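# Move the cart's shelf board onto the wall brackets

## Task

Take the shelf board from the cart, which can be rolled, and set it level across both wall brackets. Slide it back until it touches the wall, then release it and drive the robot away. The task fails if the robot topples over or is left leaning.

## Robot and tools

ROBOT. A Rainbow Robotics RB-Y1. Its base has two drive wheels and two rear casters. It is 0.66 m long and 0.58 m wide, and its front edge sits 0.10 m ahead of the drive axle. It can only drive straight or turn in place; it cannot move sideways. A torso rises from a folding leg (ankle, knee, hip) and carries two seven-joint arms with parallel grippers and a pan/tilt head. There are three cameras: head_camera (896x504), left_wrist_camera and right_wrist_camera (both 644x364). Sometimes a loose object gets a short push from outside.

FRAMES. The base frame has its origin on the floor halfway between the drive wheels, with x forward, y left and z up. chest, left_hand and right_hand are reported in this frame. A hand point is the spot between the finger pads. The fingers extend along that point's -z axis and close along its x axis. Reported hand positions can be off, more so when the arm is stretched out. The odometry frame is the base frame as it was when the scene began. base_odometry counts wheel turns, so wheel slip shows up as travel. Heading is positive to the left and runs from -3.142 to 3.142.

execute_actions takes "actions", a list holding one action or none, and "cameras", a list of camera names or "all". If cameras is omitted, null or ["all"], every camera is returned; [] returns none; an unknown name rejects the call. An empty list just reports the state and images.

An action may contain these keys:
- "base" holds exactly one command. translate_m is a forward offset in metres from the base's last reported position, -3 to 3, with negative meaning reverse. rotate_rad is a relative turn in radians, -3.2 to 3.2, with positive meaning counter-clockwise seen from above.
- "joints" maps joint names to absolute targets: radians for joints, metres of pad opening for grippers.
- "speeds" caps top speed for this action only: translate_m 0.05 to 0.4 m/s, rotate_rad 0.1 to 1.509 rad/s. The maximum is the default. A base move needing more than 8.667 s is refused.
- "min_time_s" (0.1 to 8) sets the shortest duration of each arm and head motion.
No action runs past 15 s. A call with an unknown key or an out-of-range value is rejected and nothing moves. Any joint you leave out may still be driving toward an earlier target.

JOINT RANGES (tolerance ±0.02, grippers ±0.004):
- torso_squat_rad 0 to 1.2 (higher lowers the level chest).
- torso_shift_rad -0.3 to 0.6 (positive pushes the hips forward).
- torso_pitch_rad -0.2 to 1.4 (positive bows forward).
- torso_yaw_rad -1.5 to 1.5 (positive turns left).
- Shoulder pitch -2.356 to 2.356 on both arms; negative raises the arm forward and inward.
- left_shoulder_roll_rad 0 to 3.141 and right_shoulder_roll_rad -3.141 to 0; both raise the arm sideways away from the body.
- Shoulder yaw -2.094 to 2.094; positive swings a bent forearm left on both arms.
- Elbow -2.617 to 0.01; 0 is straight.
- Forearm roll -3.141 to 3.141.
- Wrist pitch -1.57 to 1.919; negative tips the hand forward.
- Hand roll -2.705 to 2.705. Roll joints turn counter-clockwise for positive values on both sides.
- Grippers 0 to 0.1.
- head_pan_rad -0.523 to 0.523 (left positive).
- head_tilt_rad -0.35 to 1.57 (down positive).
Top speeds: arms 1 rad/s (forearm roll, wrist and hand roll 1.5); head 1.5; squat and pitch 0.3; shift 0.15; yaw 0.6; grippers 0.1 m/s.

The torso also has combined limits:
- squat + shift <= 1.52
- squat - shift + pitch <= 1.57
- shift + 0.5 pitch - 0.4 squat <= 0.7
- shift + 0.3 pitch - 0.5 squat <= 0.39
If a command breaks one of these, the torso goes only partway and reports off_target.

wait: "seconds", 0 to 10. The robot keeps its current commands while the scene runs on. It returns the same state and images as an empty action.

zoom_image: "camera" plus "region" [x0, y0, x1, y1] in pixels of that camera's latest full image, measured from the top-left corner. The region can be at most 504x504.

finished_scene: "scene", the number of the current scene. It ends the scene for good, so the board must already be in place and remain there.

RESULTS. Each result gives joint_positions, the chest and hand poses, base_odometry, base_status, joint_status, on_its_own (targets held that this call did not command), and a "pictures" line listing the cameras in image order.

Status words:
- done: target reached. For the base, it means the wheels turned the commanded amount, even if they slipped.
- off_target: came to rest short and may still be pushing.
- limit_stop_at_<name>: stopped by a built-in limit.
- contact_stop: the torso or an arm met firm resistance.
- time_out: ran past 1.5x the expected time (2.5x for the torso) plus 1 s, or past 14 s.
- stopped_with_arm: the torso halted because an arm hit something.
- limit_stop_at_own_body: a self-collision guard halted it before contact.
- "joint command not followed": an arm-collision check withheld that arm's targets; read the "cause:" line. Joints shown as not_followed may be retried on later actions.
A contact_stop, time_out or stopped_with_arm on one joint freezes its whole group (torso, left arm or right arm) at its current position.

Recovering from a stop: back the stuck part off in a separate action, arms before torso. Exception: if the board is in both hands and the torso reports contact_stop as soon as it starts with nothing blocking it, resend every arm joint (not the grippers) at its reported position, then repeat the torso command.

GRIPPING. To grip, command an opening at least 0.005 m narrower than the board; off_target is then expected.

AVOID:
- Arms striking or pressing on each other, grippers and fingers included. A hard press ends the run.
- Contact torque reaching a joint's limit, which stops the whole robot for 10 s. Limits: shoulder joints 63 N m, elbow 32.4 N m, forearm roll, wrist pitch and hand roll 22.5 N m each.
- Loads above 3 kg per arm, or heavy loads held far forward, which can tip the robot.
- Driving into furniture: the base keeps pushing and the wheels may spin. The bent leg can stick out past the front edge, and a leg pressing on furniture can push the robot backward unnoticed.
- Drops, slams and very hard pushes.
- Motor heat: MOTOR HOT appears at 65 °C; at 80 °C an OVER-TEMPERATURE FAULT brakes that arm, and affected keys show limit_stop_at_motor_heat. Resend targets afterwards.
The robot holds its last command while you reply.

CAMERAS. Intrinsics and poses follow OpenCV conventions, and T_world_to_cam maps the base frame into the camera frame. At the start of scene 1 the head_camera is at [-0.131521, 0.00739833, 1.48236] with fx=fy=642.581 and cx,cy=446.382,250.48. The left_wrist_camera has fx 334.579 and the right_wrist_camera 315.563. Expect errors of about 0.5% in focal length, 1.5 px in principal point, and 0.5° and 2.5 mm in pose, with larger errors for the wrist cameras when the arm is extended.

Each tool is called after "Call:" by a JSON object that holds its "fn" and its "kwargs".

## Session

Call:
{"fn": "execute_actions", "kwargs": {"actions": [], "cameras": ["head_camera"]}}

Scene clock: 0.00 s.
base_odometry: x=+0.000 y=+0.000 heading=+0.000 (m, m, rad; odometry frame)
base_status: not commanded
joint_positions: torso_squat_rad=+0.350 torso_shift_rad=-0.001 torso_pitch_rad=+0.000 torso_yaw_rad=-0.001 left_shoulder_pitch_rad=+0.038 left_shoulder_roll_rad=+0.027 left_shoulder_yaw_rad=+0.034 left_elbow_rad=-0.100 left_forearm_roll_rad=-0.016 left_wrist_pitch_rad=-0.037 left_hand_roll_rad=-0.006 left_gripper_m=+0.101 right_shoulder_pitch_rad=+0.051 right_shoulder_roll_rad=-0.015 right_shoulder_yaw_rad=-0.036 right_elbow_rad=-0.260 right_forearm_roll_rad=+0.015 right_wrist_pitch_rad=+0.019 right_hand_roll_rad=+0.001 right_gripper_m=+0.099 head_pan_rad=+0.000 head_tilt_rad=+0.399
joint_status: not commanded
chest: x=-0.2287 y=+0.0004 z=+1.2474 quat_wxyz=(+1.000, +0.000, +0.000, +0.000) (m; base frame)
left_hand: x=-0.1989 y=+0.2436 z=+0.5640 quat_wxyz=(+0.999, +0.016, -0.050, +0.011) (m; base frame)
right_hand: x=-0.1435 y=-0.2374 z=+0.5674 quat_wxyz=(+0.995, -0.012, -0.096, -0.018) (m; base frame)
pictures: head_camera
camera_calibration (this result's frames):
head_camera: T_world_to_cam=[[0.0425611, -0.998967, 0.0158928, -0.0105777], [-0.379755, -0.0308887, -0.924571, 1.32083], [0.924107, 0.0333153, -0.380678, 0.685599], [0, 0, 0, 1]] pos_world=[-0.131525, 0.00739102, 1.48236]
Images, in order (width x height): head_camera 896x504.

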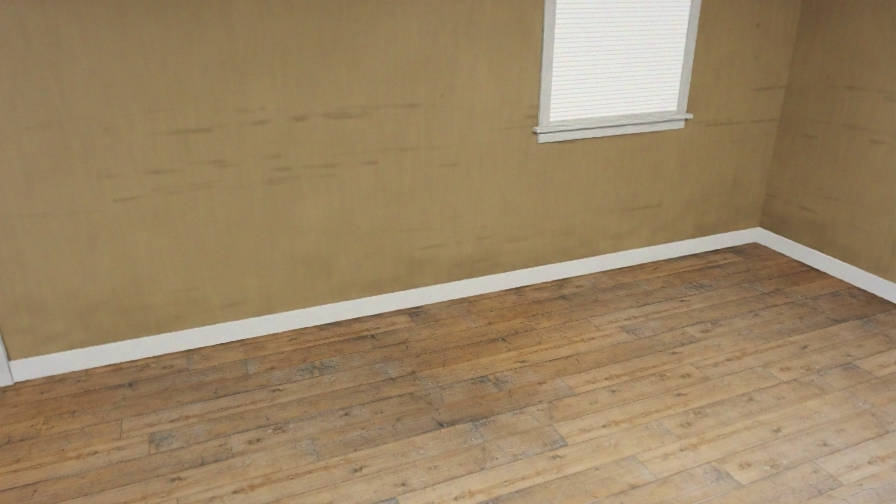

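Call:
{"fn": "execute_actions", "kwargs": {"actions": [{"base":{"rotate_rad":-2.1},"joints":{"left_shoulder_pitch_rad":-0.3,"right_shoulder_pitch_rad":-0.3,"left_shoulder_roll_rad":0.25,"right_shoulder_roll_rad":-0.25,"left_shoulder_yaw_rad":0,"right_shoulder_yaw_rad":0,"left_elbow_rad":-0.9,"right_elbow_rad":-0.9,"left_wrist_pitch_rad":-0.37,"right_wrist_pitch_rad":-0.37,"left_forearm_roll_rad":0,"right_forearm_roll_rad":0,"left_hand_roll_rad":0.26,"right_hand_roll_rad":-0.26}}], "cameras": ["head_camera"]}}

Call:
{"fn": "execute_actions", "kwargs": {"actions": [{"base":{"rotate_rad":-1.1}}], "cameras": ["head_camera"]}}

Scene clock: 4.73 s.
base_odometry: x=+0.000 y=+0.000 heading=-2.099 (m, m, rad; odometry frame)
base_status: done
joint_positions: torso_squat_rad=+0.350 torso_shift_rad=-0.001 torso_pitch_rad=+0.000 torso_yaw_rad=-0.001 left_shoulder_pitch_rad=-0.300 left_shoulder_roll_rad=+0.250 left_shoulder_yaw_rad=+0.000 left_elbow_rad=-0.900 left_forearm_roll_rad=+0.000 left_wrist_pitch_rad=-0.370 left_hand_roll_rad=+0.260 left_gripper_m=+0.101 right_shoulder_pitch_rad=-0.300 right_shoulder_roll_rad=-0.250 right_shoulder_yaw_rad=+0.000 right_elbow_rad=-0.900 right_forearm_roll_rad=+0.000 right_wrist_pitch_rad=-0.370 right_hand_roll_rad=-0.260 right_gripper_m=+0.099 head_pan_rad=+0.000 head_tilt_rad=+0.399
joint_status: all done
chest: x=-0.2287 y=+0.0003 z=+1.2474 quat_wxyz=(+1.000, +0.000, +0.000, +0.000) (m; base frame)
left_hand: x=+0.3401 y=+0.2987 z=+0.9586 quat_wxyz=(+0.710, -0.012, -0.704, -0.008) (m; base frame)
right_hand: x=+0.3395 y=-0.2990 z=+0.9586 quat_wxyz=(+0.710, +0.011, -0.704, +0.007) (m; base frame)
pictures: head_camera
camera_calibration (this result's frames):
head_camera: T_world_to_cam=[[0.0425863, -0.998967, 0.0158399, -0.0105262], [-0.379718, -0.030848, -0.924588, 1.32084], [0.924122, 0.0333601, -0.380639, 0.685584], [0, 0, 0, 1]] pos_world=[-0.131567, 0.00735889, 1.48236]
Images, in order (width x height): head_camera 896x504.

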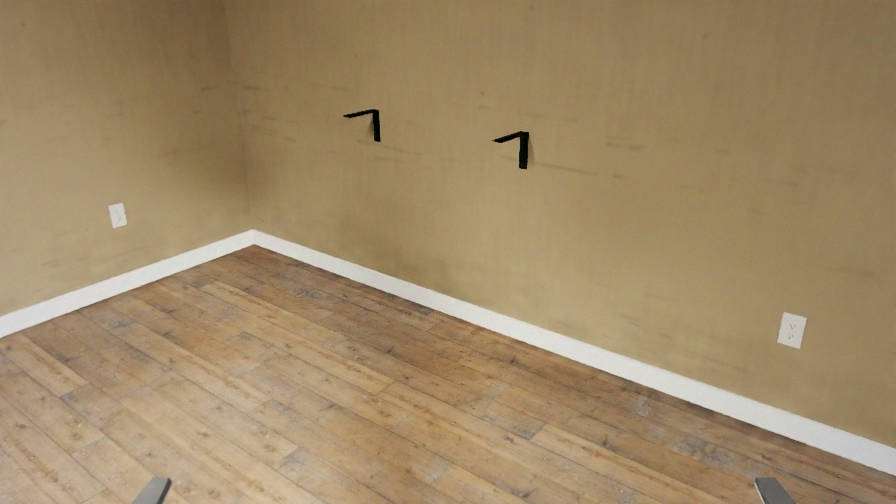

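Scene clock: 8.27 s.
base_odometry: x=+0.000 y=+0.000 heading=+3.085 (m, m, rad; odometry frame)
base_status: done
joint_positions: torso_squat_rad=+0.350 torso_shift_rad=-0.001 torso_pitch_rad=+0.000 torso_yaw_rad=-0.001 left_shoulder_pitch_rad=-0.300 left_shoulder_roll_rad=+0.250 left_shoulder_yaw_rad=+0.000 left_elbow_rad=-0.900 left_forearm_roll_rad=+0.000 left_wrist_pitch_rad=-0.370 left_hand_roll_rad=+0.260 left_gripper_m=+0.101 right_shoulder_pitch_rad=-0.300 right_shoulder_roll_rad=-0.250 right_shoulder_yaw_rad=+0.000 right_elbow_rad=-0.900 right_forearm_roll_rad=+0.000 right_wrist_pitch_rad=-0.370 right_hand_roll_rad=-0.260 right_gripper_m=+0.099 head_pan_rad=+0.000 head_tilt_rad=+0.399
joint_status: not commanded
chest: x=-0.2287 y=+0.0004 z=+1.2474 quat_wxyz=(+1.000, +0.000, +0.000, +0.000) (m; base frame)
left_hand: x=+0.3401 y=+0.2987 z=+0.9586 quat_wxyz=(+0.710, -0.012, -0.704, -0.008) (m; base frame)
right_hand: x=+0.3395 y=-0.2990 z=+0.9586 quat_wxyz=(+0.710, +0.011, -0.704, +0.007) (m; base frame)
pictures: head_camera
camera_calibration (this result's frames):
head_camera: T_world_to_cam=[[0.0425832, -0.998967, 0.0158717, -0.0105464], [-0.379718, -0.0308763, -0.924587, 1.32084], [0.924122, 0.0333451, -0.380641, 0.685585], [0, 0, 0, 1]] pos_world=[-0.131567, 0.00738636, 1.48236]
Images, in order (width x height): head_camera 896x504.

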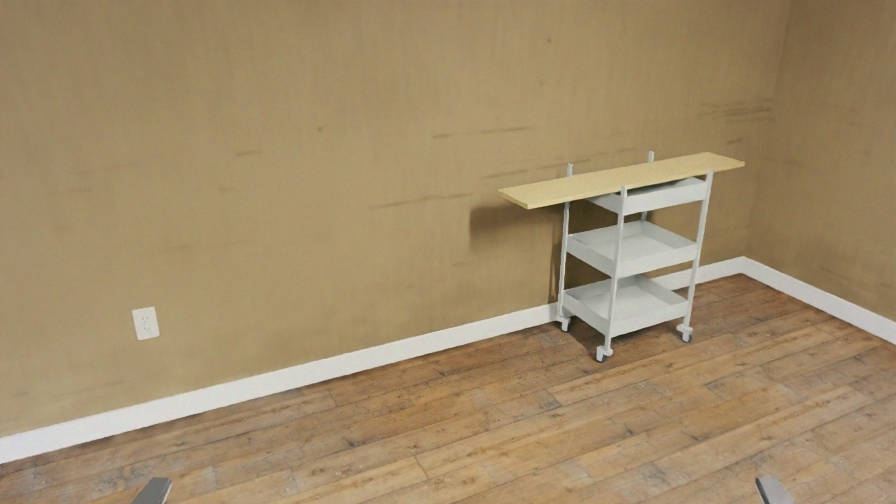

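Call:
{"fn": "execute_actions", "kwargs": {"actions": [{"base":{"rotate_rad":-1.07}}], "cameras": []}}

Call:
{"fn": "execute_actions", "kwargs": {"actions": [{"base":{"translate_m":1.82}}], "cameras": []}}

Call:
{"fn": "execute_actions", "kwargs": {"actions": [{"base":{"rotate_rad":1.571}}], "cameras": []}}

Call:
{"fn": "execute_actions", "kwargs": {"actions": [{"base":{"translate_m":0.7},"joints":{"head_tilt_rad":0.7,"torso_squat_rad":0.895}}]}}

Scene clock: 11.83 s.
base_odometry: x=+0.000 y=+0.000 heading=+2.015 (m, m, rad; odometry frame)
base_status: done
joint_positions: torso_squat_rad=+0.350 torso_shift_rad=-0.001 torso_pitch_rad=+0.000 torso_yaw_rad=-0.001 left_shoulder_pitch_rad=-0.300 left_shoulder_roll_rad=+0.250 left_shoulder_yaw_rad=+0.000 left_elbow_rad=-0.900 left_forearm_roll_rad=+0.000 left_wrist_pitch_rad=-0.370 left_hand_roll_rad=+0.260 left_gripper_m=+0.101 right_shoulder_pitch_rad=-0.300 right_shoulder_roll_rad=-0.250 right_shoulder_yaw_rad=+0.000 right_elbow_rad=-0.900 right_forearm_roll_rad=+0.000 right_wrist_pitch_rad=-0.370 right_hand_roll_rad=-0.260 right_gripper_m=+0.099 head_pan_rad=+0.000 head_tilt_rad=+0.399
joint_status: not commanded
chest: x=-0.2287 y=+0.0004 z=+1.2474 quat_wxyz=(+1.000, +0.000, +0.000, +0.000) (m; base frame)
left_hand: x=+0.3401 y=+0.2987 z=+0.9586 quat_wxyz=(+0.710, -0.012, -0.704, -0.008) (m; base frame)
right_hand: x=+0.3395 y=-0.2990 z=+0.9586 quat_wxyz=(+0.710, +0.011, -0.704, +0.007) (m; base frame)
pictures: none
No camera images: the call's "cameras" was empty. Leave "cameras" out to get every camera's image.

Scene clock: 17.93 s.
base_odometry: x=-0.782 y=+1.644 heading=+2.014 (m, m, rad; odometry frame)
base_status: done
joint_positions: torso_squat_rad=+0.350 torso_shift_rad=-0.001 torso_pitch_rad=+0.000 torso_yaw_rad=-0.001 left_shoulder_pitch_rad=-0.300 left_shoulder_roll_rad=+0.250 left_shoulder_yaw_rad=+0.000 left_elbow_rad=-0.900 left_forearm_roll_rad=+0.000 left_wrist_pitch_rad=-0.370 left_hand_roll_rad=+0.260 left_gripper_m=+0.101 right_shoulder_pitch_rad=-0.300 right_shoulder_roll_rad=-0.250 right_shoulder_yaw_rad=+0.000 right_elbow_rad=-0.900 right_forearm_roll_rad=+0.000 right_wrist_pitch_rad=-0.370 right_hand_roll_rad=-0.260 right_gripper_m=+0.099 head_pan_rad=+0.000 head_tilt_rad=+0.399
joint_status: not commanded
chest: x=-0.2287 y=+0.0004 z=+1.2474 quat_wxyz=(+1.000, +0.000, +0.000, +0.000) (m; base frame)
left_hand: x=+0.3401 y=+0.2988 z=+0.9585 quat_wxyz=(+0.710, -0.012, -0.704, -0.008) (m; base frame)
right_hand: x=+0.3395 y=-0.2990 z=+0.9585 quat_wxyz=(+0.710, +0.011, -0.704, +0.007) (m; base frame)
pictures: none
No camera images: the call's "cameras" was empty. Leave "cameras" out to get every camera's image.

Scene clock: 21.87 s.
base_odometry: x=-0.781 y=+1.644 heading=-2.698 (m, m, rad; odometry frame)
base_status: done
joint_positions: torso_squat_rad=+0.350 torso_shift_rad=-0.001 torso_pitch_rad=+0.000 torso_yaw_rad=-0.001 left_shoulder_pitch_rad=-0.300 left_shoulder_roll_rad=+0.250 left_shoulder_yaw_rad=+0.000 left_elbow_rad=-0.900 left_forearm_roll_rad=+0.000 left_wrist_pitch_rad=-0.370 left_hand_roll_rad=+0.260 left_gripper_m=+0.101 right_shoulder_pitch_rad=-0.300 right_shoulder_roll_rad=-0.250 right_shoulder_yaw_rad=+0.000 right_elbow_rad=-0.900 right_forearm_roll_rad=+0.000 right_wrist_pitch_rad=-0.370 right_hand_roll_rad=-0.260 right_gripper_m=+0.099 head_pan_rad=+0.000 head_tilt_rad=+0.399
joint_status: not commanded
chest: x=-0.2287 y=+0.0003 z=+1.2474 quat_wxyz=(+1.000, +0.000, +0.000, +0.000) (m; base frame)
left_hand: x=+0.3401 y=+0.2987 z=+0.9585 quat_wxyz=(+0.710, -0.012, -0.704, -0.008) (m; base frame)
right_hand: x=+0.3395 y=-0.2991 z=+0.9585 quat_wxyz=(+0.710, +0.011, -0.704, +0.007) (m; base frame)
pictures: none
No camera images: the call's "cameras" was empty. Leave "cameras" out to get every camera's image.

Scene clock: 25.20 s.
base_odometry: x=-1.413 y=+1.343 heading=-2.697 (m, m, rad; odometry frame)
base_status: done
joint_positions: torso_squat_rad=+0.895 torso_shift_rad=-0.001 torso_pitch_rad=+0.000 torso_yaw_rad=-0.001 left_shoulder_pitch_rad=-0.300 left_shoulder_roll_rad=+0.250 left_shoulder_yaw_rad=+0.000 left_elbow_rad=-0.900 left_forearm_roll_rad=+0.000 left_wrist_pitch_rad=-0.370 left_hand_roll_rad=+0.260 left_gripper_m=+0.101 right_shoulder_pitch_rad=-0.300 right_shoulder_roll_rad=-0.250 right_shoulder_yaw_rad=+0.000 right_elbow_rad=-0.900 right_forearm_roll_rad=+0.000 right_wrist_pitch_rad=-0.370 right_hand_roll_rad=-0.260 right_gripper_m=+0.099 head_pan_rad=+0.000 head_tilt_rad=+0.700
joint_status: all done
chest: x=-0.2284 y=+0.0002 z=+1.0278 quat_wxyz=(+1.000, +0.000, +0.000, +0.000) (m; base frame)
left_hand: x=+0.3403 y=+0.2986 z=+0.7388 quat_wxyz=(+0.710, -0.012, -0.704, -0.008) (m; base frame)
right_hand: x=+0.3397 y=-0.2992 z=+0.7388 quat_wxyz=(+0.710, +0.011, -0.704, +0.007) (m; base frame)
pictures: head_camera, left_wrist_camera, right_wrist_camera
camera_calibration (this result's frames):
head_camera: T_world_to_cam=[[0.0453154, -0.99897, 0.00235759, 0.00995699], [-0.636695, -0.0307002, -0.770505, 0.87565], [0.769783, 0.0334146, -0.63743, 0.885128], [0, 0, 0, 1]] pos_world=[-0.124286, 0.00725317, 1.23888]
left_wrist_camera: T_world_to_cam=[[0.0347565, -0.0424405, 0.998494, -0.732305], [-0.624515, -0.780929, -0.0114543, 0.491651], [0.780239, -0.623177, -0.053647, 0.0427428], [0, 0, 0, 1]] pos_world=[0.299146, 0.379501, 0.739127]
right_wrist_camera: T_world_to_cam=[[0.00578179, -0.0323145, -0.999461, 0.718893], [-0.660197, 0.750567, -0.0280864, 0.501537], [0.75107, 0.660004, -0.0169943, 0.0428788], [0, 0, 0, 1]] pos_world=[0.294752, -0.381506, 0.733321]
Images, in order (width x height): head_camera 896x504, left_wrist_camera 644x364, right_wrist_camera 644x364.

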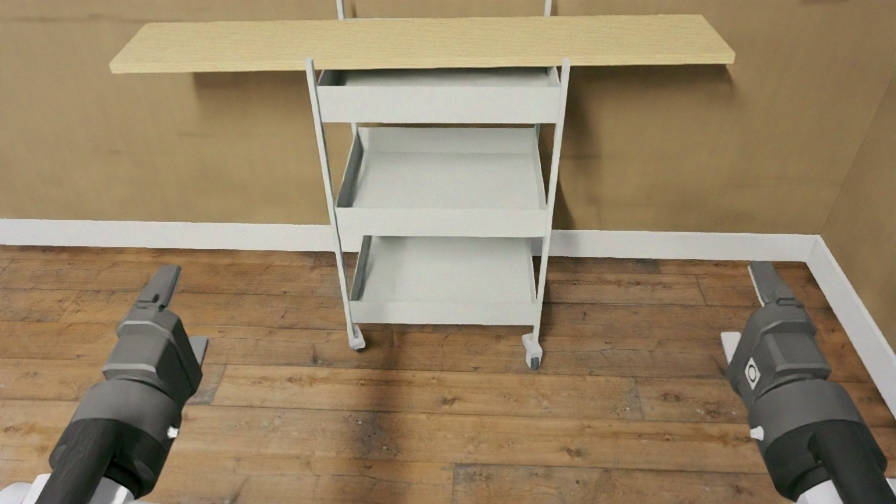

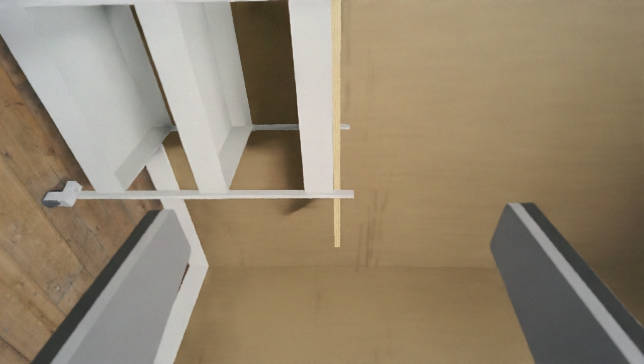

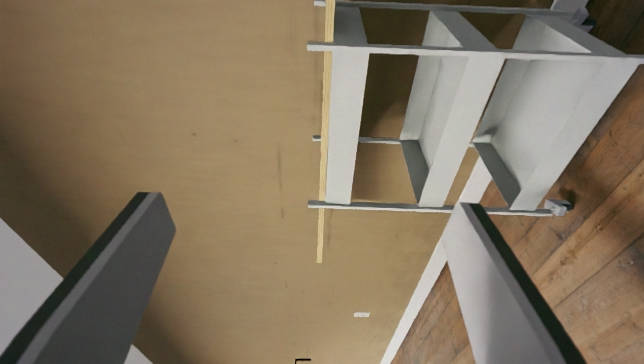

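Call:
{"fn": "execute_actions", "kwargs": {"actions": [{"base":{"rotate_rad":0.055}}], "cameras": []}}

Call:
{"fn": "execute_actions", "kwargs": {"actions": [{"base":{"translate_m":0.5}}]}}

Scene clock: 26.73 s.
base_odometry: x=-1.414 y=+1.343 heading=-2.644 (m, m, rad; odometry frame)
base_status: done
joint_positions: torso_squat_rad=+0.895 torso_shift_rad=-0.001 torso_pitch_rad=+0.000 torso_yaw_rad=-0.001 left_shoulder_pitch_rad=-0.300 left_shoulder_roll_rad=+0.250 left_shoulder_yaw_rad=+0.000 left_elbow_rad=-0.900 left_forearm_roll_rad=+0.000 left_wrist_pitch_rad=-0.370 left_hand_roll_rad=+0.260 left_gripper_m=+0.101 right_shoulder_pitch_rad=-0.300 right_shoulder_roll_rad=-0.250 right_shoulder_yaw_rad=+0.000 right_elbow_rad=-0.900 right_forearm_roll_rad=+0.000 right_wrist_pitch_rad=-0.370 right_hand_roll_rad=-0.260 right_gripper_m=+0.099 head_pan_rad=+0.000 head_tilt_rad=+0.700
joint_status: not commanded
chest: x=-0.2284 y=+0.0002 z=+1.0278 quat_wxyz=(+1.000, +0.000, +0.000, +0.000) (m; base frame)
left_hand: x=+0.3403 y=+0.2986 z=+0.7388 quat_wxyz=(+0.710, -0.012, -0.704, -0.008) (m; base frame)
right_hand: x=+0.3397 y=-0.2992 z=+0.7388 quat_wxyz=(+0.710, +0.011, -0.704, +0.007) (m; base frame)
pictures: none
No camera images: the call's "cameras" was empty. Leave "cameras" out to get every camera's image.

Scene clock: 29.57 s.
base_odometry: x=-1.853 y=+1.104 heading=-2.643 (m, m, rad; odometry frame)
base_status: done
joint_positions: torso_squat_rad=+0.895 torso_shift_rad=-0.001 torso_pitch_rad=+0.000 torso_yaw_rad=-0.001 left_shoulder_pitch_rad=-0.300 left_shoulder_roll_rad=+0.250 left_shoulder_yaw_rad=+0.000 left_elbow_rad=-0.900 left_forearm_roll_rad=+0.000 left_wrist_pitch_rad=-0.370 left_hand_roll_rad=+0.260 left_gripper_m=+0.101 right_shoulder_pitch_rad=-0.300 right_shoulder_roll_rad=-0.250 right_shoulder_yaw_rad=+0.000 right_elbow_rad=-0.900 right_forearm_roll_rad=+0.000 right_wrist_pitch_rad=-0.370 right_hand_roll_rad=-0.260 right_gripper_m=+0.099 head_pan_rad=+0.000 head_tilt_rad=+0.700
joint_status: not commanded
chest: x=-0.2285 y=+0.0002 z=+1.0278 quat_wxyz=(+1.000, +0.000, +0.000, +0.000) (m; base frame)
left_hand: x=+0.3403 y=+0.2986 z=+0.7388 quat_wxyz=(+0.710, -0.012, -0.704, -0.008) (m; base frame)
right_hand: x=+0.3397 y=-0.2992 z=+0.7388 quat_wxyz=(+0.710, +0.011, -0.704, +0.007) (m; base frame)
pictures: head_camera, left_wrist_camera, right_wrist_camera
camera_calibration (this result's frames):
head_camera: T_world_to_cam=[[0.0453009, -0.998971, 0.00236801, 0.00995077], [-0.636662, -0.0306976, -0.770531, 0.875673], [0.769811, 0.0333981, -0.637398, 0.885115], [0, 0, 0, 1]] pos_world=[-0.124314, 0.00726041, 1.23888]
left_wrist_camera: T_world_to_cam=[[0.0347415, -0.0424121, 0.998496, -0.732313], [-0.624533, -0.780915, -0.0114402, 0.491622], [0.780226, -0.623196, -0.0536179, 0.0427307], [0, 0, 0, 1]] pos_world=[0.299136, 0.379486, 0.739127]
right_wrist_camera: T_world_to_cam=[[0.00580532, -0.0323347, -0.99946, 0.718896], [-0.66019, 0.750572, -0.0281173, 0.501553], [0.751076, 0.659997, -0.0169897, 0.0428852], [0, 0, 0, 1]] pos_world=[0.294737, -0.381511, 0.733339]
Images, in order (width x height): head_camera 896x504, left_wrist_camera 644x364, right_wrist_camera 644x364.

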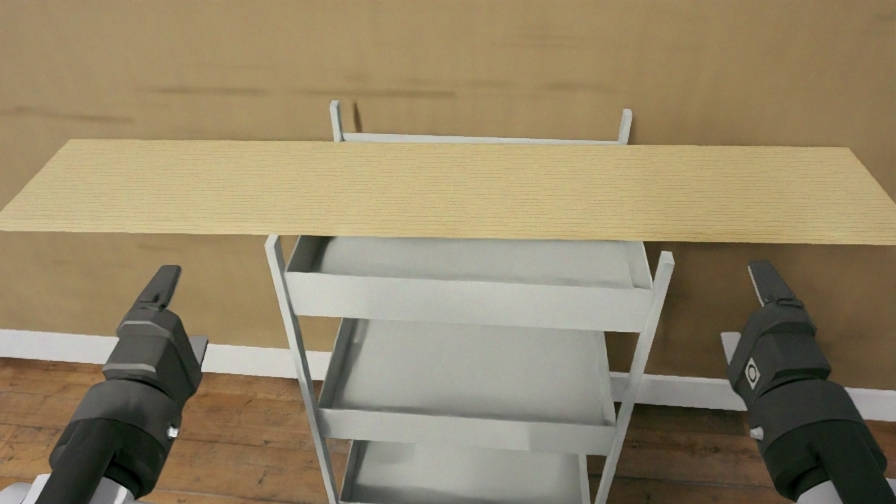

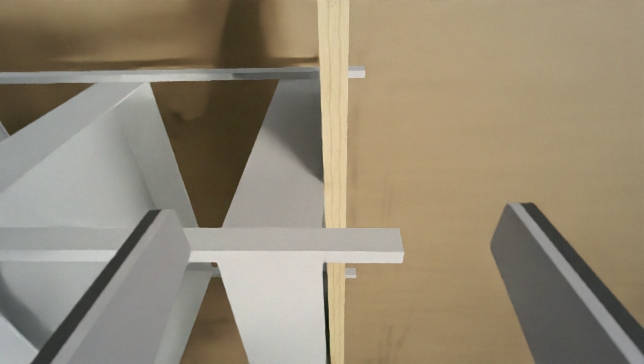

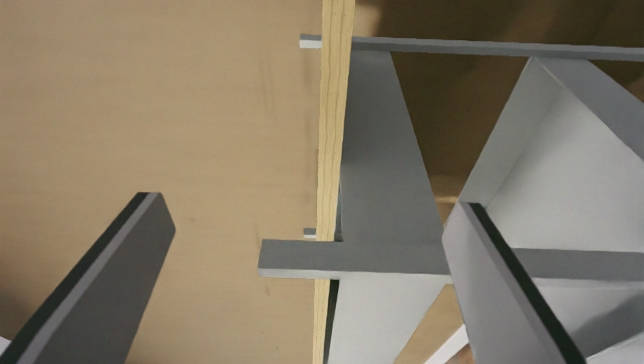

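Call:
{"fn": "execute_actions", "kwargs": {"actions": [{"base":{"translate_m":0.21},"speeds":{"translate_m":0.08}}], "cameras": ["head_camera"]}}

Call:
{"fn": "execute_actions", "kwargs": {"actions": [{"joints":{"left_gripper_m":0,"right_gripper_m":0}}], "cameras": []}}

Call:
{"fn": "execute_actions", "kwargs": {"actions": [{"joints":{"torso_squat_rad":0.0}}], "cameras": []}}

Call:
{"fn": "execute_actions", "kwargs": {"actions": [{"base":{"translate_m":-0.71}}], "cameras": []}}

Call:
{"fn": "execute_actions", "kwargs": {"actions": [{"base":{"rotate_rad":1.495}}], "cameras": []}}

Call:
{"fn": "execute_actions", "kwargs": {"actions": [{"base":{"translate_m":1.75}}], "cameras": []}}

Call:
{"fn": "execute_actions", "kwargs": {"actions": [{"base":{"translate_m":1.72}}], "cameras": []}}

Call:
{"fn": "execute_actions", "kwargs": {"actions": [{"base":{"rotate_rad":-1.571},"joints":{"head_tilt_rad":0.6}}], "cameras": ["head_camera"]}}

Scene clock: 33.17 s.
base_odometry: x=-2.037 y=+1.004 heading=-2.643 (m, m, rad; odometry frame)
base_status: done
joint_positions: torso_squat_rad=+0.895 torso_shift_rad=-0.001 torso_pitch_rad=+0.000 torso_yaw_rad=-0.001 left_shoulder_pitch_rad=-0.300 left_shoulder_roll_rad=+0.250 left_shoulder_yaw_rad=+0.000 left_elbow_rad=-0.900 left_forearm_roll_rad=+0.000 left_wrist_pitch_rad=-0.370 left_hand_roll_rad=+0.260 left_gripper_m=+0.101 right_shoulder_pitch_rad=-0.300 right_shoulder_roll_rad=-0.250 right_shoulder_yaw_rad=+0.000 right_elbow_rad=-0.900 right_forearm_roll_rad=+0.000 right_wrist_pitch_rad=-0.370 right_hand_roll_rad=-0.260 right_gripper_m=+0.099 head_pan_rad=+0.000 head_tilt_rad=+0.700
joint_status: not commanded
chest: x=-0.2285 y=+0.0002 z=+1.0278 quat_wxyz=(+1.000, +0.000, +0.000, +0.000) (m; base frame)
left_hand: x=+0.3402 y=+0.2986 z=+0.7387 quat_wxyz=(+0.710, -0.012, -0.704, -0.008) (m; base frame)
right_hand: x=+0.3396 y=-0.2992 z=+0.7387 quat_wxyz=(+0.710, +0.011, -0.704, +0.007) (m; base frame)
pictures: head_camera
camera_calibration (this result's frames):
head_camera: T_world_to_cam=[[0.0452996, -0.998971, 0.0023685, 0.0099502], [-0.636654, -0.0306968, -0.770538, 0.875678], [0.769818, 0.0333971, -0.637389, 0.88511], [0, 0, 0, 1]] pos_world=[-0.124321, 0.00726028, 1.23888]
Images, in order (width x height): head_camera 896x504.

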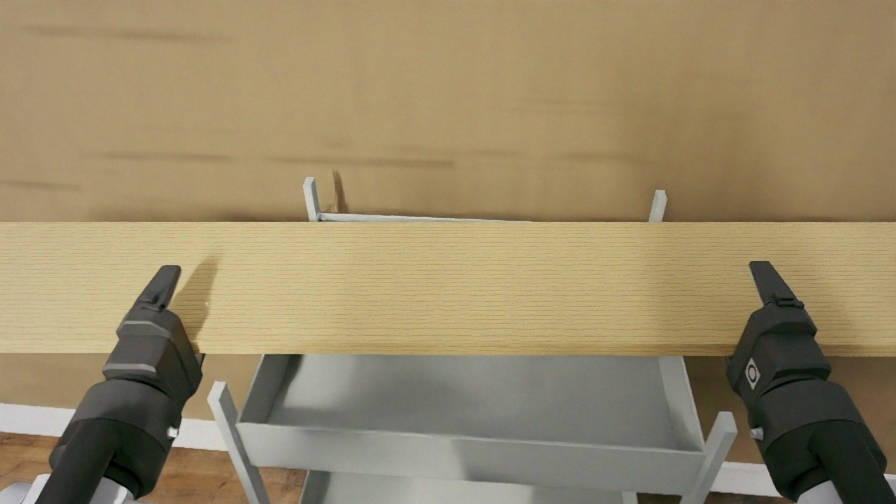

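Scene clock: 34.67 s.
base_odometry: x=-2.037 y=+1.004 heading=-2.643 (m, m, rad; odometry frame)
base_status: not commanded
joint_positions: torso_squat_rad=+0.895 torso_shift_rad=-0.001 torso_pitch_rad=+0.000 torso_yaw_rad=-0.001 left_shoulder_pitch_rad=-0.300 left_shoulder_roll_rad=+0.250 left_shoulder_yaw_rad=+0.000 left_elbow_rad=-0.900 left_forearm_roll_rad=+0.000 left_wrist_pitch_rad=-0.370 left_hand_roll_rad=+0.260 left_gripper_m=+0.019 right_shoulder_pitch_rad=-0.299 right_shoulder_roll_rad=-0.250 right_shoulder_yaw_rad=+0.000 right_elbow_rad=-0.899 right_forearm_roll_rad=+0.000 right_wrist_pitch_rad=-0.369 right_hand_roll_rad=-0.260 right_gripper_m=+0.017 head_pan_rad=+0.000 head_tilt_rad=+0.700
joint_status: left_gripper_m off_target (ended at +0.019, target +0.000); right_gripper_m off_target (ended at +0.017, target +0.000)
chest: x=-0.2284 y=+0.0002 z=+1.0278 quat_wxyz=(+1.000, +0.000, +0.000, +0.000) (m; base frame)
left_hand: x=+0.3401 y=+0.2986 z=+0.7383 quat_wxyz=(+0.711, -0.012, -0.703, -0.008) (m; base frame)
right_hand: x=+0.3392 y=-0.2994 z=+0.7373 quat_wxyz=(+0.712, +0.011, -0.703, +0.007) (m; base frame)
pictures: none
No camera images: the call's "cameras" was empty. Leave "cameras" out to get every camera's image.

Scene clock: 38.60 s.
base_odometry: x=-2.037 y=+1.004 heading=-2.643 (m, m, rad; odometry frame)
base_status: not commanded
joint_positions: torso_squat_rad=+0.000 torso_shift_rad=-0.001 torso_pitch_rad=+0.001 torso_yaw_rad=-0.001 left_shoulder_pitch_rad=-0.299 left_shoulder_roll_rad=+0.250 left_shoulder_yaw_rad=+0.000 left_elbow_rad=-0.899 left_forearm_roll_rad=+0.000 left_wrist_pitch_rad=-0.370 left_hand_roll_rad=+0.260 left_gripper_m=+0.019 right_shoulder_pitch_rad=-0.298 right_shoulder_roll_rad=-0.250 right_shoulder_yaw_rad=+0.000 right_elbow_rad=-0.898 right_forearm_roll_rad=+0.000 right_wrist_pitch_rad=-0.369 right_hand_roll_rad=-0.260 right_gripper_m=+0.018 head_pan_rad=+0.000 head_tilt_rad=+0.700
joint_status: all done
chest: x=-0.2281 y=+0.0004 z=+1.2899 quat_wxyz=(+1.000, +0.000, +0.000, +0.000) (m; base frame)
left_hand: x=+0.3398 y=+0.2987 z=+0.9991 quat_wxyz=(+0.712, -0.012, -0.702, -0.008) (m; base frame)
right_hand: x=+0.3389 y=-0.2993 z=+0.9986 quat_wxyz=(+0.712, +0.011, -0.702, +0.007) (m; base frame)
pictures: none
No camera images: the call's "cameras" was empty. Leave "cameras" out to get every camera's image.

Scene clock: 42.07 s.
base_odometry: x=-1.414 y=+1.344 heading=-2.641 (m, m, rad; odometry frame)
base_status: done
joint_positions: torso_squat_rad=+0.000 torso_shift_rad=-0.001 torso_pitch_rad=+0.001 torso_yaw_rad=-0.001 left_shoulder_pitch_rad=-0.299 left_shoulder_roll_rad=+0.250 left_shoulder_yaw_rad=+0.000 left_elbow_rad=-0.899 left_forearm_roll_rad=+0.000 left_wrist_pitch_rad=-0.370 left_hand_roll_rad=+0.260 left_gripper_m=+0.019 right_shoulder_pitch_rad=-0.298 right_shoulder_roll_rad=-0.250 right_shoulder_yaw_rad=+0.000 right_elbow_rad=-0.898 right_forearm_roll_rad=+0.000 right_wrist_pitch_rad=-0.369 right_hand_roll_rad=-0.260 right_gripper_m=+0.018 head_pan_rad=+0.000 head_tilt_rad=+0.700
joint_status: not commanded
chest: x=-0.2282 y=+0.0004 z=+1.2899 quat_wxyz=(+1.000, +0.000, +0.000, +0.000) (m; base frame)
left_hand: x=+0.3396 y=+0.2987 z=+0.9991 quat_wxyz=(+0.712, -0.012, -0.702, -0.008) (m; base frame)
right_hand: x=+0.3388 y=-0.2993 z=+0.9986 quat_wxyz=(+0.712, +0.011, -0.702, +0.007) (m; base frame)
pictures: none
No camera images: the call's "cameras" was empty. Leave "cameras" out to get every camera's image.

Scene clock: 45.87 s.
base_odometry: x=-1.414 y=+1.344 heading=-1.147 (m, m, rad; odometry frame)
base_status: done
joint_positions: torso_squat_rad=+0.000 torso_shift_rad=-0.001 torso_pitch_rad=+0.001 torso_yaw_rad=-0.001 left_shoulder_pitch_rad=-0.299 left_shoulder_roll_rad=+0.250 left_shoulder_yaw_rad=+0.000 left_elbow_rad=-0.899 left_forearm_roll_rad=+0.000 left_wrist_pitch_rad=-0.370 left_hand_roll_rad=+0.260 left_gripper_m=+0.019 right_shoulder_pitch_rad=-0.298 right_shoulder_roll_rad=-0.250 right_shoulder_yaw_rad=+0.000 right_elbow_rad=-0.898 right_forearm_roll_rad=+0.000 right_wrist_pitch_rad=-0.369 right_hand_roll_rad=-0.260 right_gripper_m=+0.018 head_pan_rad=+0.000 head_tilt_rad=+0.700
joint_status: not commanded
chest: x=-0.2282 y=+0.0004 z=+1.2899 quat_wxyz=(+1.000, +0.000, +0.000, -0.001) (m; base frame)
left_hand: x=+0.3396 y=+0.2987 z=+0.9991 quat_wxyz=(+0.712, -0.012, -0.702, -0.008) (m; base frame)
right_hand: x=+0.3388 y=-0.2993 z=+0.9985 quat_wxyz=(+0.712, +0.011, -0.702, +0.007) (m; base frame)
pictures: none
No camera images: the call's "cameras" was empty. Leave "cameras" out to get every camera's image.

Scene clock: 51.80 s.
base_odometry: x=-0.692 y=-0.250 heading=-1.146 (m, m, rad; odometry frame)
base_status: done
joint_positions: torso_squat_rad=+0.000 torso_shift_rad=-0.001 torso_pitch_rad=+0.001 torso_yaw_rad=-0.001 left_shoulder_pitch_rad=-0.299 left_shoulder_roll_rad=+0.250 left_shoulder_yaw_rad=+0.000 left_elbow_rad=-0.899 left_forearm_roll_rad=+0.000 left_wrist_pitch_rad=-0.369 left_hand_roll_rad=+0.260 left_gripper_m=+0.019 right_shoulder_pitch_rad=-0.298 right_shoulder_roll_rad=-0.250 right_shoulder_yaw_rad=+0.000 right_elbow_rad=-0.898 right_forearm_roll_rad=+0.000 right_wrist_pitch_rad=-0.369 right_hand_roll_rad=-0.260 right_gripper_m=+0.018 head_pan_rad=+0.000 head_tilt_rad=+0.700
joint_status: not commanded
chest: x=-0.2282 y=+0.0004 z=+1.2899 quat_wxyz=(+1.000, +0.000, +0.000, -0.001) (m; base frame)
left_hand: x=+0.3396 y=+0.2987 z=+0.9990 quat_wxyz=(+0.712, -0.012, -0.702, -0.008) (m; base frame)
right_hand: x=+0.3388 y=-0.2993 z=+0.9985 quat_wxyz=(+0.712, +0.011, -0.702, +0.007) (m; base frame)
pictures: none
No camera images: the call's "cameras" was empty. Leave "cameras" out to get every camera's image.

Scene clock: 57.77 s.
base_odometry: x=+0.018 y=-1.817 heading=-1.145 (m, m, rad; odometry frame)
base_status: done
joint_positions: torso_squat_rad=+0.000 torso_shift_rad=-0.001 torso_pitch_rad=+0.001 torso_yaw_rad=-0.001 left_shoulder_pitch_rad=-0.299 left_shoulder_roll_rad=+0.250 left_shoulder_yaw_rad=+0.000 left_elbow_rad=-0.899 left_forearm_roll_rad=+0.000 left_wrist_pitch_rad=-0.370 left_hand_roll_rad=+0.260 left_gripper_m=+0.019 right_shoulder_pitch_rad=-0.298 right_shoulder_roll_rad=-0.250 right_shoulder_yaw_rad=+0.000 right_elbow_rad=-0.898 right_forearm_roll_rad=+0.000 right_wrist_pitch_rad=-0.369 right_hand_roll_rad=-0.260 right_gripper_m=+0.018 head_pan_rad=+0.000 head_tilt_rad=+0.700
joint_status: not commanded
chest: x=-0.2282 y=+0.0004 z=+1.2899 quat_wxyz=(+1.000, +0.000, +0.000, -0.001) (m; base frame)
left_hand: x=+0.3396 y=+0.2987 z=+0.9990 quat_wxyz=(+0.712, -0.012, -0.702, -0.008) (m; base frame)
right_hand: x=+0.3388 y=-0.2993 z=+0.9985 quat_wxyz=(+0.712, +0.011, -0.702, +0.007) (m; base frame)
pictures: none
No camera images: the call's "cameras" was empty. Leave "cameras" out to get every camera's image.

Scene clock: 61.67 s.
base_odometry: x=+0.018 y=-1.817 heading=-2.715 (m, m, rad; odometry frame)
base_status: done
joint_positions: torso_squat_rad=+0.000 torso_shift_rad=-0.001 torso_pitch_rad=+0.001 torso_yaw_rad=-0.001 left_shoulder_pitch_rad=-0.299 left_shoulder_roll_rad=+0.250 left_shoulder_yaw_rad=+0.000 left_elbow_rad=-0.899 left_forearm_roll_rad=+0.000 left_wrist_pitch_rad=-0.370 left_hand_roll_rad=+0.260 left_gripper_m=+0.019 right_shoulder_pitch_rad=-0.298 right_shoulder_roll_rad=-0.250 right_shoulder_yaw_rad=+0.000 right_elbow_rad=-0.898 right_forearm_roll_rad=+0.000 right_wrist_pitch_rad=-0.369 right_hand_roll_rad=-0.260 right_gripper_m=+0.018 head_pan_rad=+0.000 head_tilt_rad=+0.600
joint_status: all done
chest: x=-0.2282 y=+0.0004 z=+1.2899 quat_wxyz=(+1.000, +0.000, +0.000, -0.001) (m; base frame)
left_hand: x=+0.3396 y=+0.2987 z=+0.9990 quat_wxyz=(+0.712, -0.012, -0.702, -0.008) (m; base frame)
right_hand: x=+0.3388 y=-0.2993 z=+0.9985 quat_wxyz=(+0.712, +0.011, -0.702, +0.007) (m; base frame)
pictures: head_camera
camera_calibration (this result's frames):
head_camera: T_world_to_cam=[[0.0448399, -0.99897, 0.00693377, 0.00257607], [-0.557365, -0.0307768, -0.829697, 1.18242], [0.829056, 0.0333389, -0.558171, 0.945997], [0, 0, 0, 1]] pos_world=[-0.12536, 0.00742605, 1.50906]
Images, in order (width x height): head_camera 896x504.

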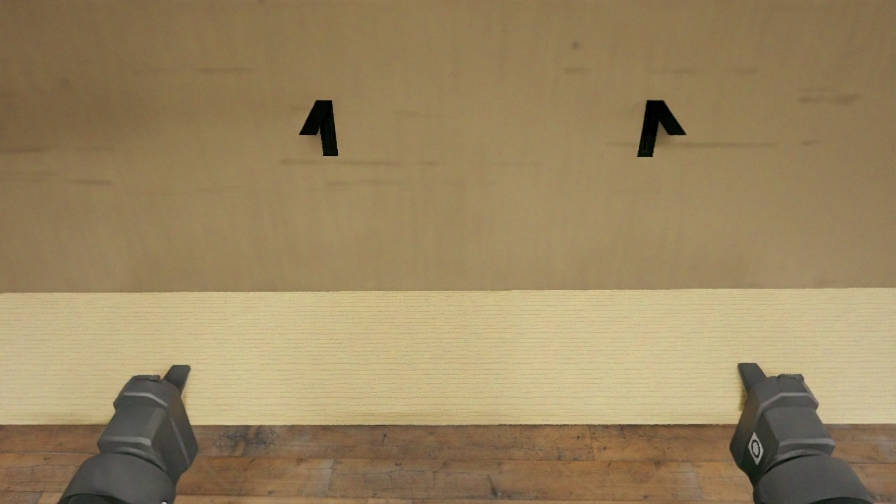

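The brackets sit about 6 cm to the right, so I'll offset the approach.

Call:
{"fn": "execute_actions", "kwargs": {"actions": [{"base":{"rotate_rad":-0.17}}], "cameras": []}}

Call:
{"fn": "execute_actions", "kwargs": {"actions": [{"base":{"translate_m":0.35}}], "cameras": []}}

Call:
{"fn": "execute_actions", "kwargs": {"actions": [{"base":{"rotate_rad":0.15}}], "cameras": ["head_camera"]}}

Call:
{"fn": "execute_actions", "kwargs": {"actions": [{"base":{"translate_m":0.28},"speeds":{"translate_m":0.1}}]}}

Scene clock: 63.67 s.
base_odometry: x=+0.019 y=-1.816 heading=-2.884 (m, m, rad; odometry frame)
base_status: done
joint_positions: torso_squat_rad=+0.000 torso_shift_rad=-0.001 torso_pitch_rad=+0.001 torso_yaw_rad=-0.001 left_shoulder_pitch_rad=-0.299 left_shoulder_roll_rad=+0.250 left_shoulder_yaw_rad=+0.000 left_elbow_rad=-0.899 left_forearm_roll_rad=+0.000 left_wrist_pitch_rad=-0.369 left_hand_roll_rad=+0.260 left_gripper_m=+0.019 right_shoulder_pitch_rad=-0.298 right_shoulder_roll_rad=-0.250 right_shoulder_yaw_rad=+0.000 right_elbow_rad=-0.898 right_forearm_roll_rad=+0.000 right_wrist_pitch_rad=-0.369 right_hand_roll_rad=-0.260 right_gripper_m=+0.018 head_pan_rad=+0.000 head_tilt_rad=+0.600
joint_status: not commanded
chest: x=-0.2282 y=+0.0004 z=+1.2899 quat_wxyz=(+1.000, +0.000, +0.000, +0.000) (m; base frame)
left_hand: x=+0.3396 y=+0.2987 z=+0.9989 quat_wxyz=(+0.712, -0.012, -0.702, -0.008) (m; base frame)
right_hand: x=+0.3388 y=-0.2992 z=+0.9985 quat_wxyz=(+0.712, +0.011, -0.702, +0.007) (m; base frame)
pictures: none
No camera images: the call's "cameras" was empty. Leave "cameras" out to get every camera's image.

Scene clock: 65.90 s.
base_odometry: x=-0.320 y=-1.905 heading=-2.885 (m, m, rad; odometry frame)
base_status: done
joint_positions: torso_squat_rad=+0.000 torso_shift_rad=-0.001 torso_pitch_rad=+0.001 torso_yaw_rad=-0.001 left_shoulder_pitch_rad=-0.299 left_shoulder_roll_rad=+0.250 left_shoulder_yaw_rad=+0.000 left_elbow_rad=-0.899 left_forearm_roll_rad=+0.000 left_wrist_pitch_rad=-0.369 left_hand_roll_rad=+0.260 left_gripper_m=+0.019 right_shoulder_pitch_rad=-0.298 right_shoulder_roll_rad=-0.250 right_shoulder_yaw_rad=+0.000 right_elbow_rad=-0.898 right_forearm_roll_rad=+0.000 right_wrist_pitch_rad=-0.369 right_hand_roll_rad=-0.260 right_gripper_m=+0.018 head_pan_rad=+0.000 head_tilt_rad=+0.600
joint_status: not commanded
chest: x=-0.2281 y=+0.0004 z=+1.2899 quat_wxyz=(+1.000, +0.000, +0.000, +0.000) (m; base frame)
left_hand: x=+0.3397 y=+0.2987 z=+0.9989 quat_wxyz=(+0.712, -0.012, -0.702, -0.008) (m; base frame)
right_hand: x=+0.3389 y=-0.2992 z=+0.9985 quat_wxyz=(+0.712, +0.011, -0.702, +0.007) (m; base frame)
pictures: none
No camera images: the call's "cameras" was empty. Leave "cameras" out to get every camera's image.

Scene clock: 67.33 s.
base_odometry: x=-0.320 y=-1.905 heading=-2.735 (m, m, rad; odometry frame)
base_status: done
joint_positions: torso_squat_rad=+0.000 torso_shift_rad=-0.001 torso_pitch_rad=+0.001 torso_yaw_rad=-0.001 left_shoulder_pitch_rad=-0.299 left_shoulder_roll_rad=+0.250 left_shoulder_yaw_rad=+0.000 left_elbow_rad=-0.899 left_forearm_roll_rad=+0.000 left_wrist_pitch_rad=-0.369 left_hand_roll_rad=+0.260 left_gripper_m=+0.019 right_shoulder_pitch_rad=-0.298 right_shoulder_roll_rad=-0.250 right_shoulder_yaw_rad=+0.000 right_elbow_rad=-0.898 right_forearm_roll_rad=+0.000 right_wrist_pitch_rad=-0.369 right_hand_roll_rad=-0.260 right_gripper_m=+0.018 head_pan_rad=+0.000 head_tilt_rad=+0.600
joint_status: not commanded
chest: x=-0.2281 y=+0.0004 z=+1.2899 quat_wxyz=(+1.000, +0.000, +0.000, +0.000) (m; base frame)
left_hand: x=+0.3397 y=+0.2987 z=+0.9989 quat_wxyz=(+0.712, -0.012, -0.702, -0.008) (m; base frame)
right_hand: x=+0.3389 y=-0.2992 z=+0.9985 quat_wxyz=(+0.712, +0.011, -0.702, +0.007) (m; base frame)
pictures: head_camera
camera_calibration (this result's frames):
head_camera: T_world_to_cam=[[0.0448485, -0.99897, 0.00693675, 0.00256619], [-0.557459, -0.0307879, -0.829633, 1.18236], [0.828992, 0.0333409, -0.558266, 0.946041], [0, 0, 0, 1]] pos_world=[-0.125259, 0.00742408, 1.50905]
Images, in order (width x height): head_camera 896x504.

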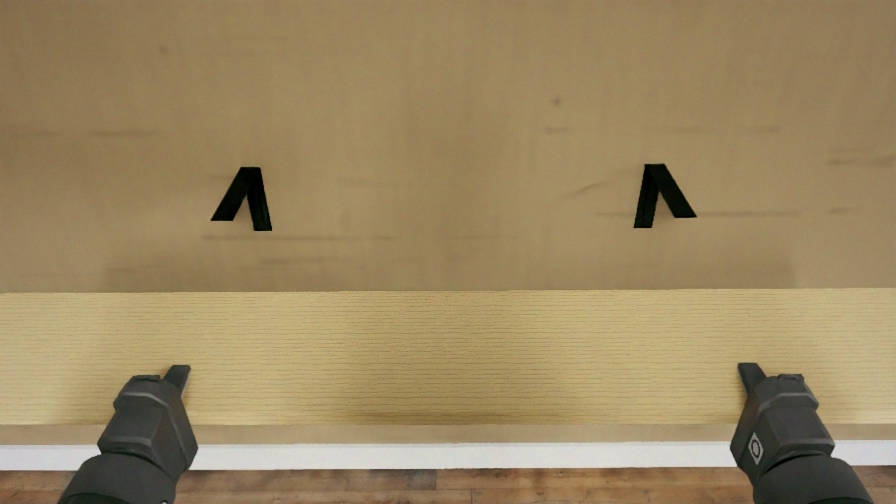

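Scene clock: 70.77 s.
base_odometry: x=-0.577 y=-2.016 heading=-2.734 (m, m, rad; odometry frame)
base_status: done
joint_positions: torso_squat_rad=+0.000 torso_shift_rad=-0.001 torso_pitch_rad=+0.001 torso_yaw_rad=-0.001 left_shoulder_pitch_rad=-0.299 left_shoulder_roll_rad=+0.250 left_shoulder_yaw_rad=+0.000 left_elbow_rad=-0.899 left_forearm_roll_rad=+0.000 left_wrist_pitch_rad=-0.370 left_hand_roll_rad=+0.260 left_gripper_m=+0.019 right_shoulder_pitch_rad=-0.298 right_shoulder_roll_rad=-0.250 right_shoulder_yaw_rad=+0.000 right_elbow_rad=-0.898 right_forearm_roll_rad=+0.000 right_wrist_pitch_rad=-0.369 right_hand_roll_rad=-0.260 right_gripper_m=+0.018 head_pan_rad=+0.000 head_tilt_rad=+0.600
joint_status: not commanded
chest: x=-0.2281 y=+0.0004 z=+1.2899 quat_wxyz=(+1.000, +0.000, +0.000, +0.000) (m; base frame)
left_hand: x=+0.3397 y=+0.2987 z=+0.9989 quat_wxyz=(+0.712, -0.012, -0.702, -0.008) (m; base frame)
right_hand: x=+0.3389 y=-0.2993 z=+0.9985 quat_wxyz=(+0.712, +0.011, -0.702, +0.007) (m; base frame)
pictures: head_camera, left_wrist_camera, right_wrist_camera
camera_calibration (this result's frames):
head_camera: T_world_to_cam=[[0.044848, -0.99897, 0.00693733, 0.00256476], [-0.557448, -0.0307877, -0.829641, 1.18238], [0.829, 0.0333406, -0.558255, 0.946018], [0, 0, 0, 1]] pos_world=[-0.125248, 0.00742406, 1.50905]
left_wrist_camera: T_world_to_cam=[[0.0387747, -0.0421645, 0.998358, -0.993282], [-0.624373, -0.781077, -0.00873817, 0.49159], [0.780163, -0.623009, -0.0566124, 0.0601879], [0, 0, 0, 1]] pos_world=[0.298493, 0.379586, 0.999354]
right_wrist_camera: T_world_to_cam=[[0.000462344, -0.0325408, -0.99947, 0.980154], [-0.659869, 0.750973, -0.0247555, 0.505057], [0.751381, 0.659531, -0.0211255, 0.0518321], [0, 0, 0, 1]] pos_world=[0.293873, -0.381574, 0.993233]
Images, in order (width x height): head_camera 896x504, left_wrist_camera 644x364, right_wrist_camera 644x364.

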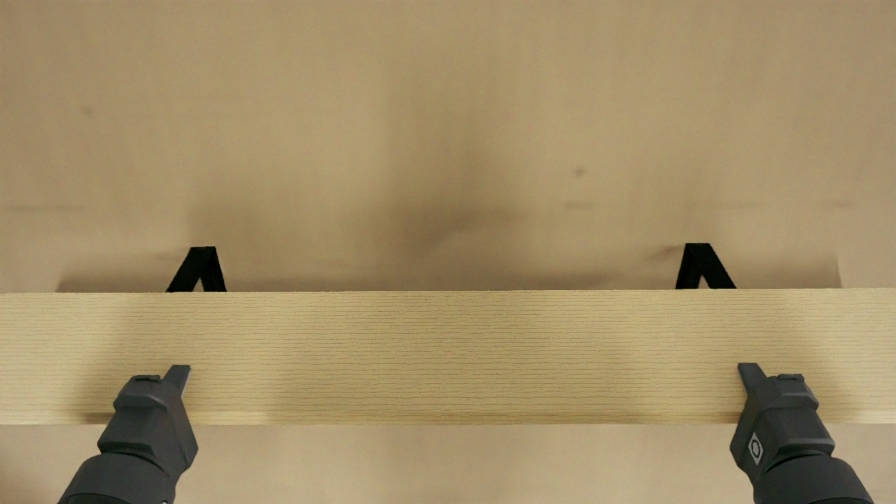

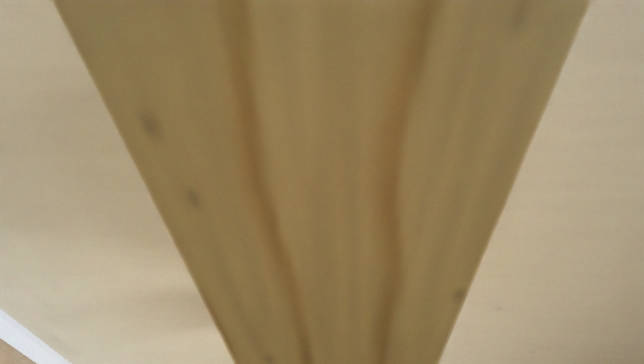

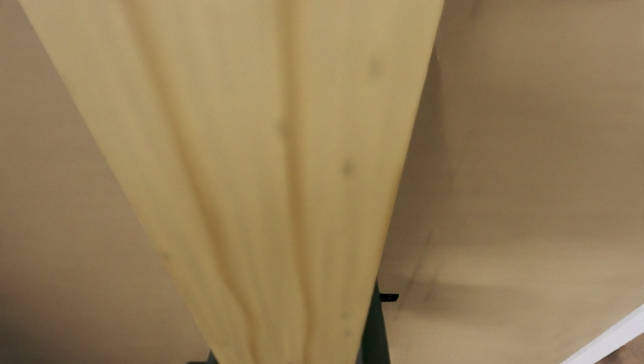

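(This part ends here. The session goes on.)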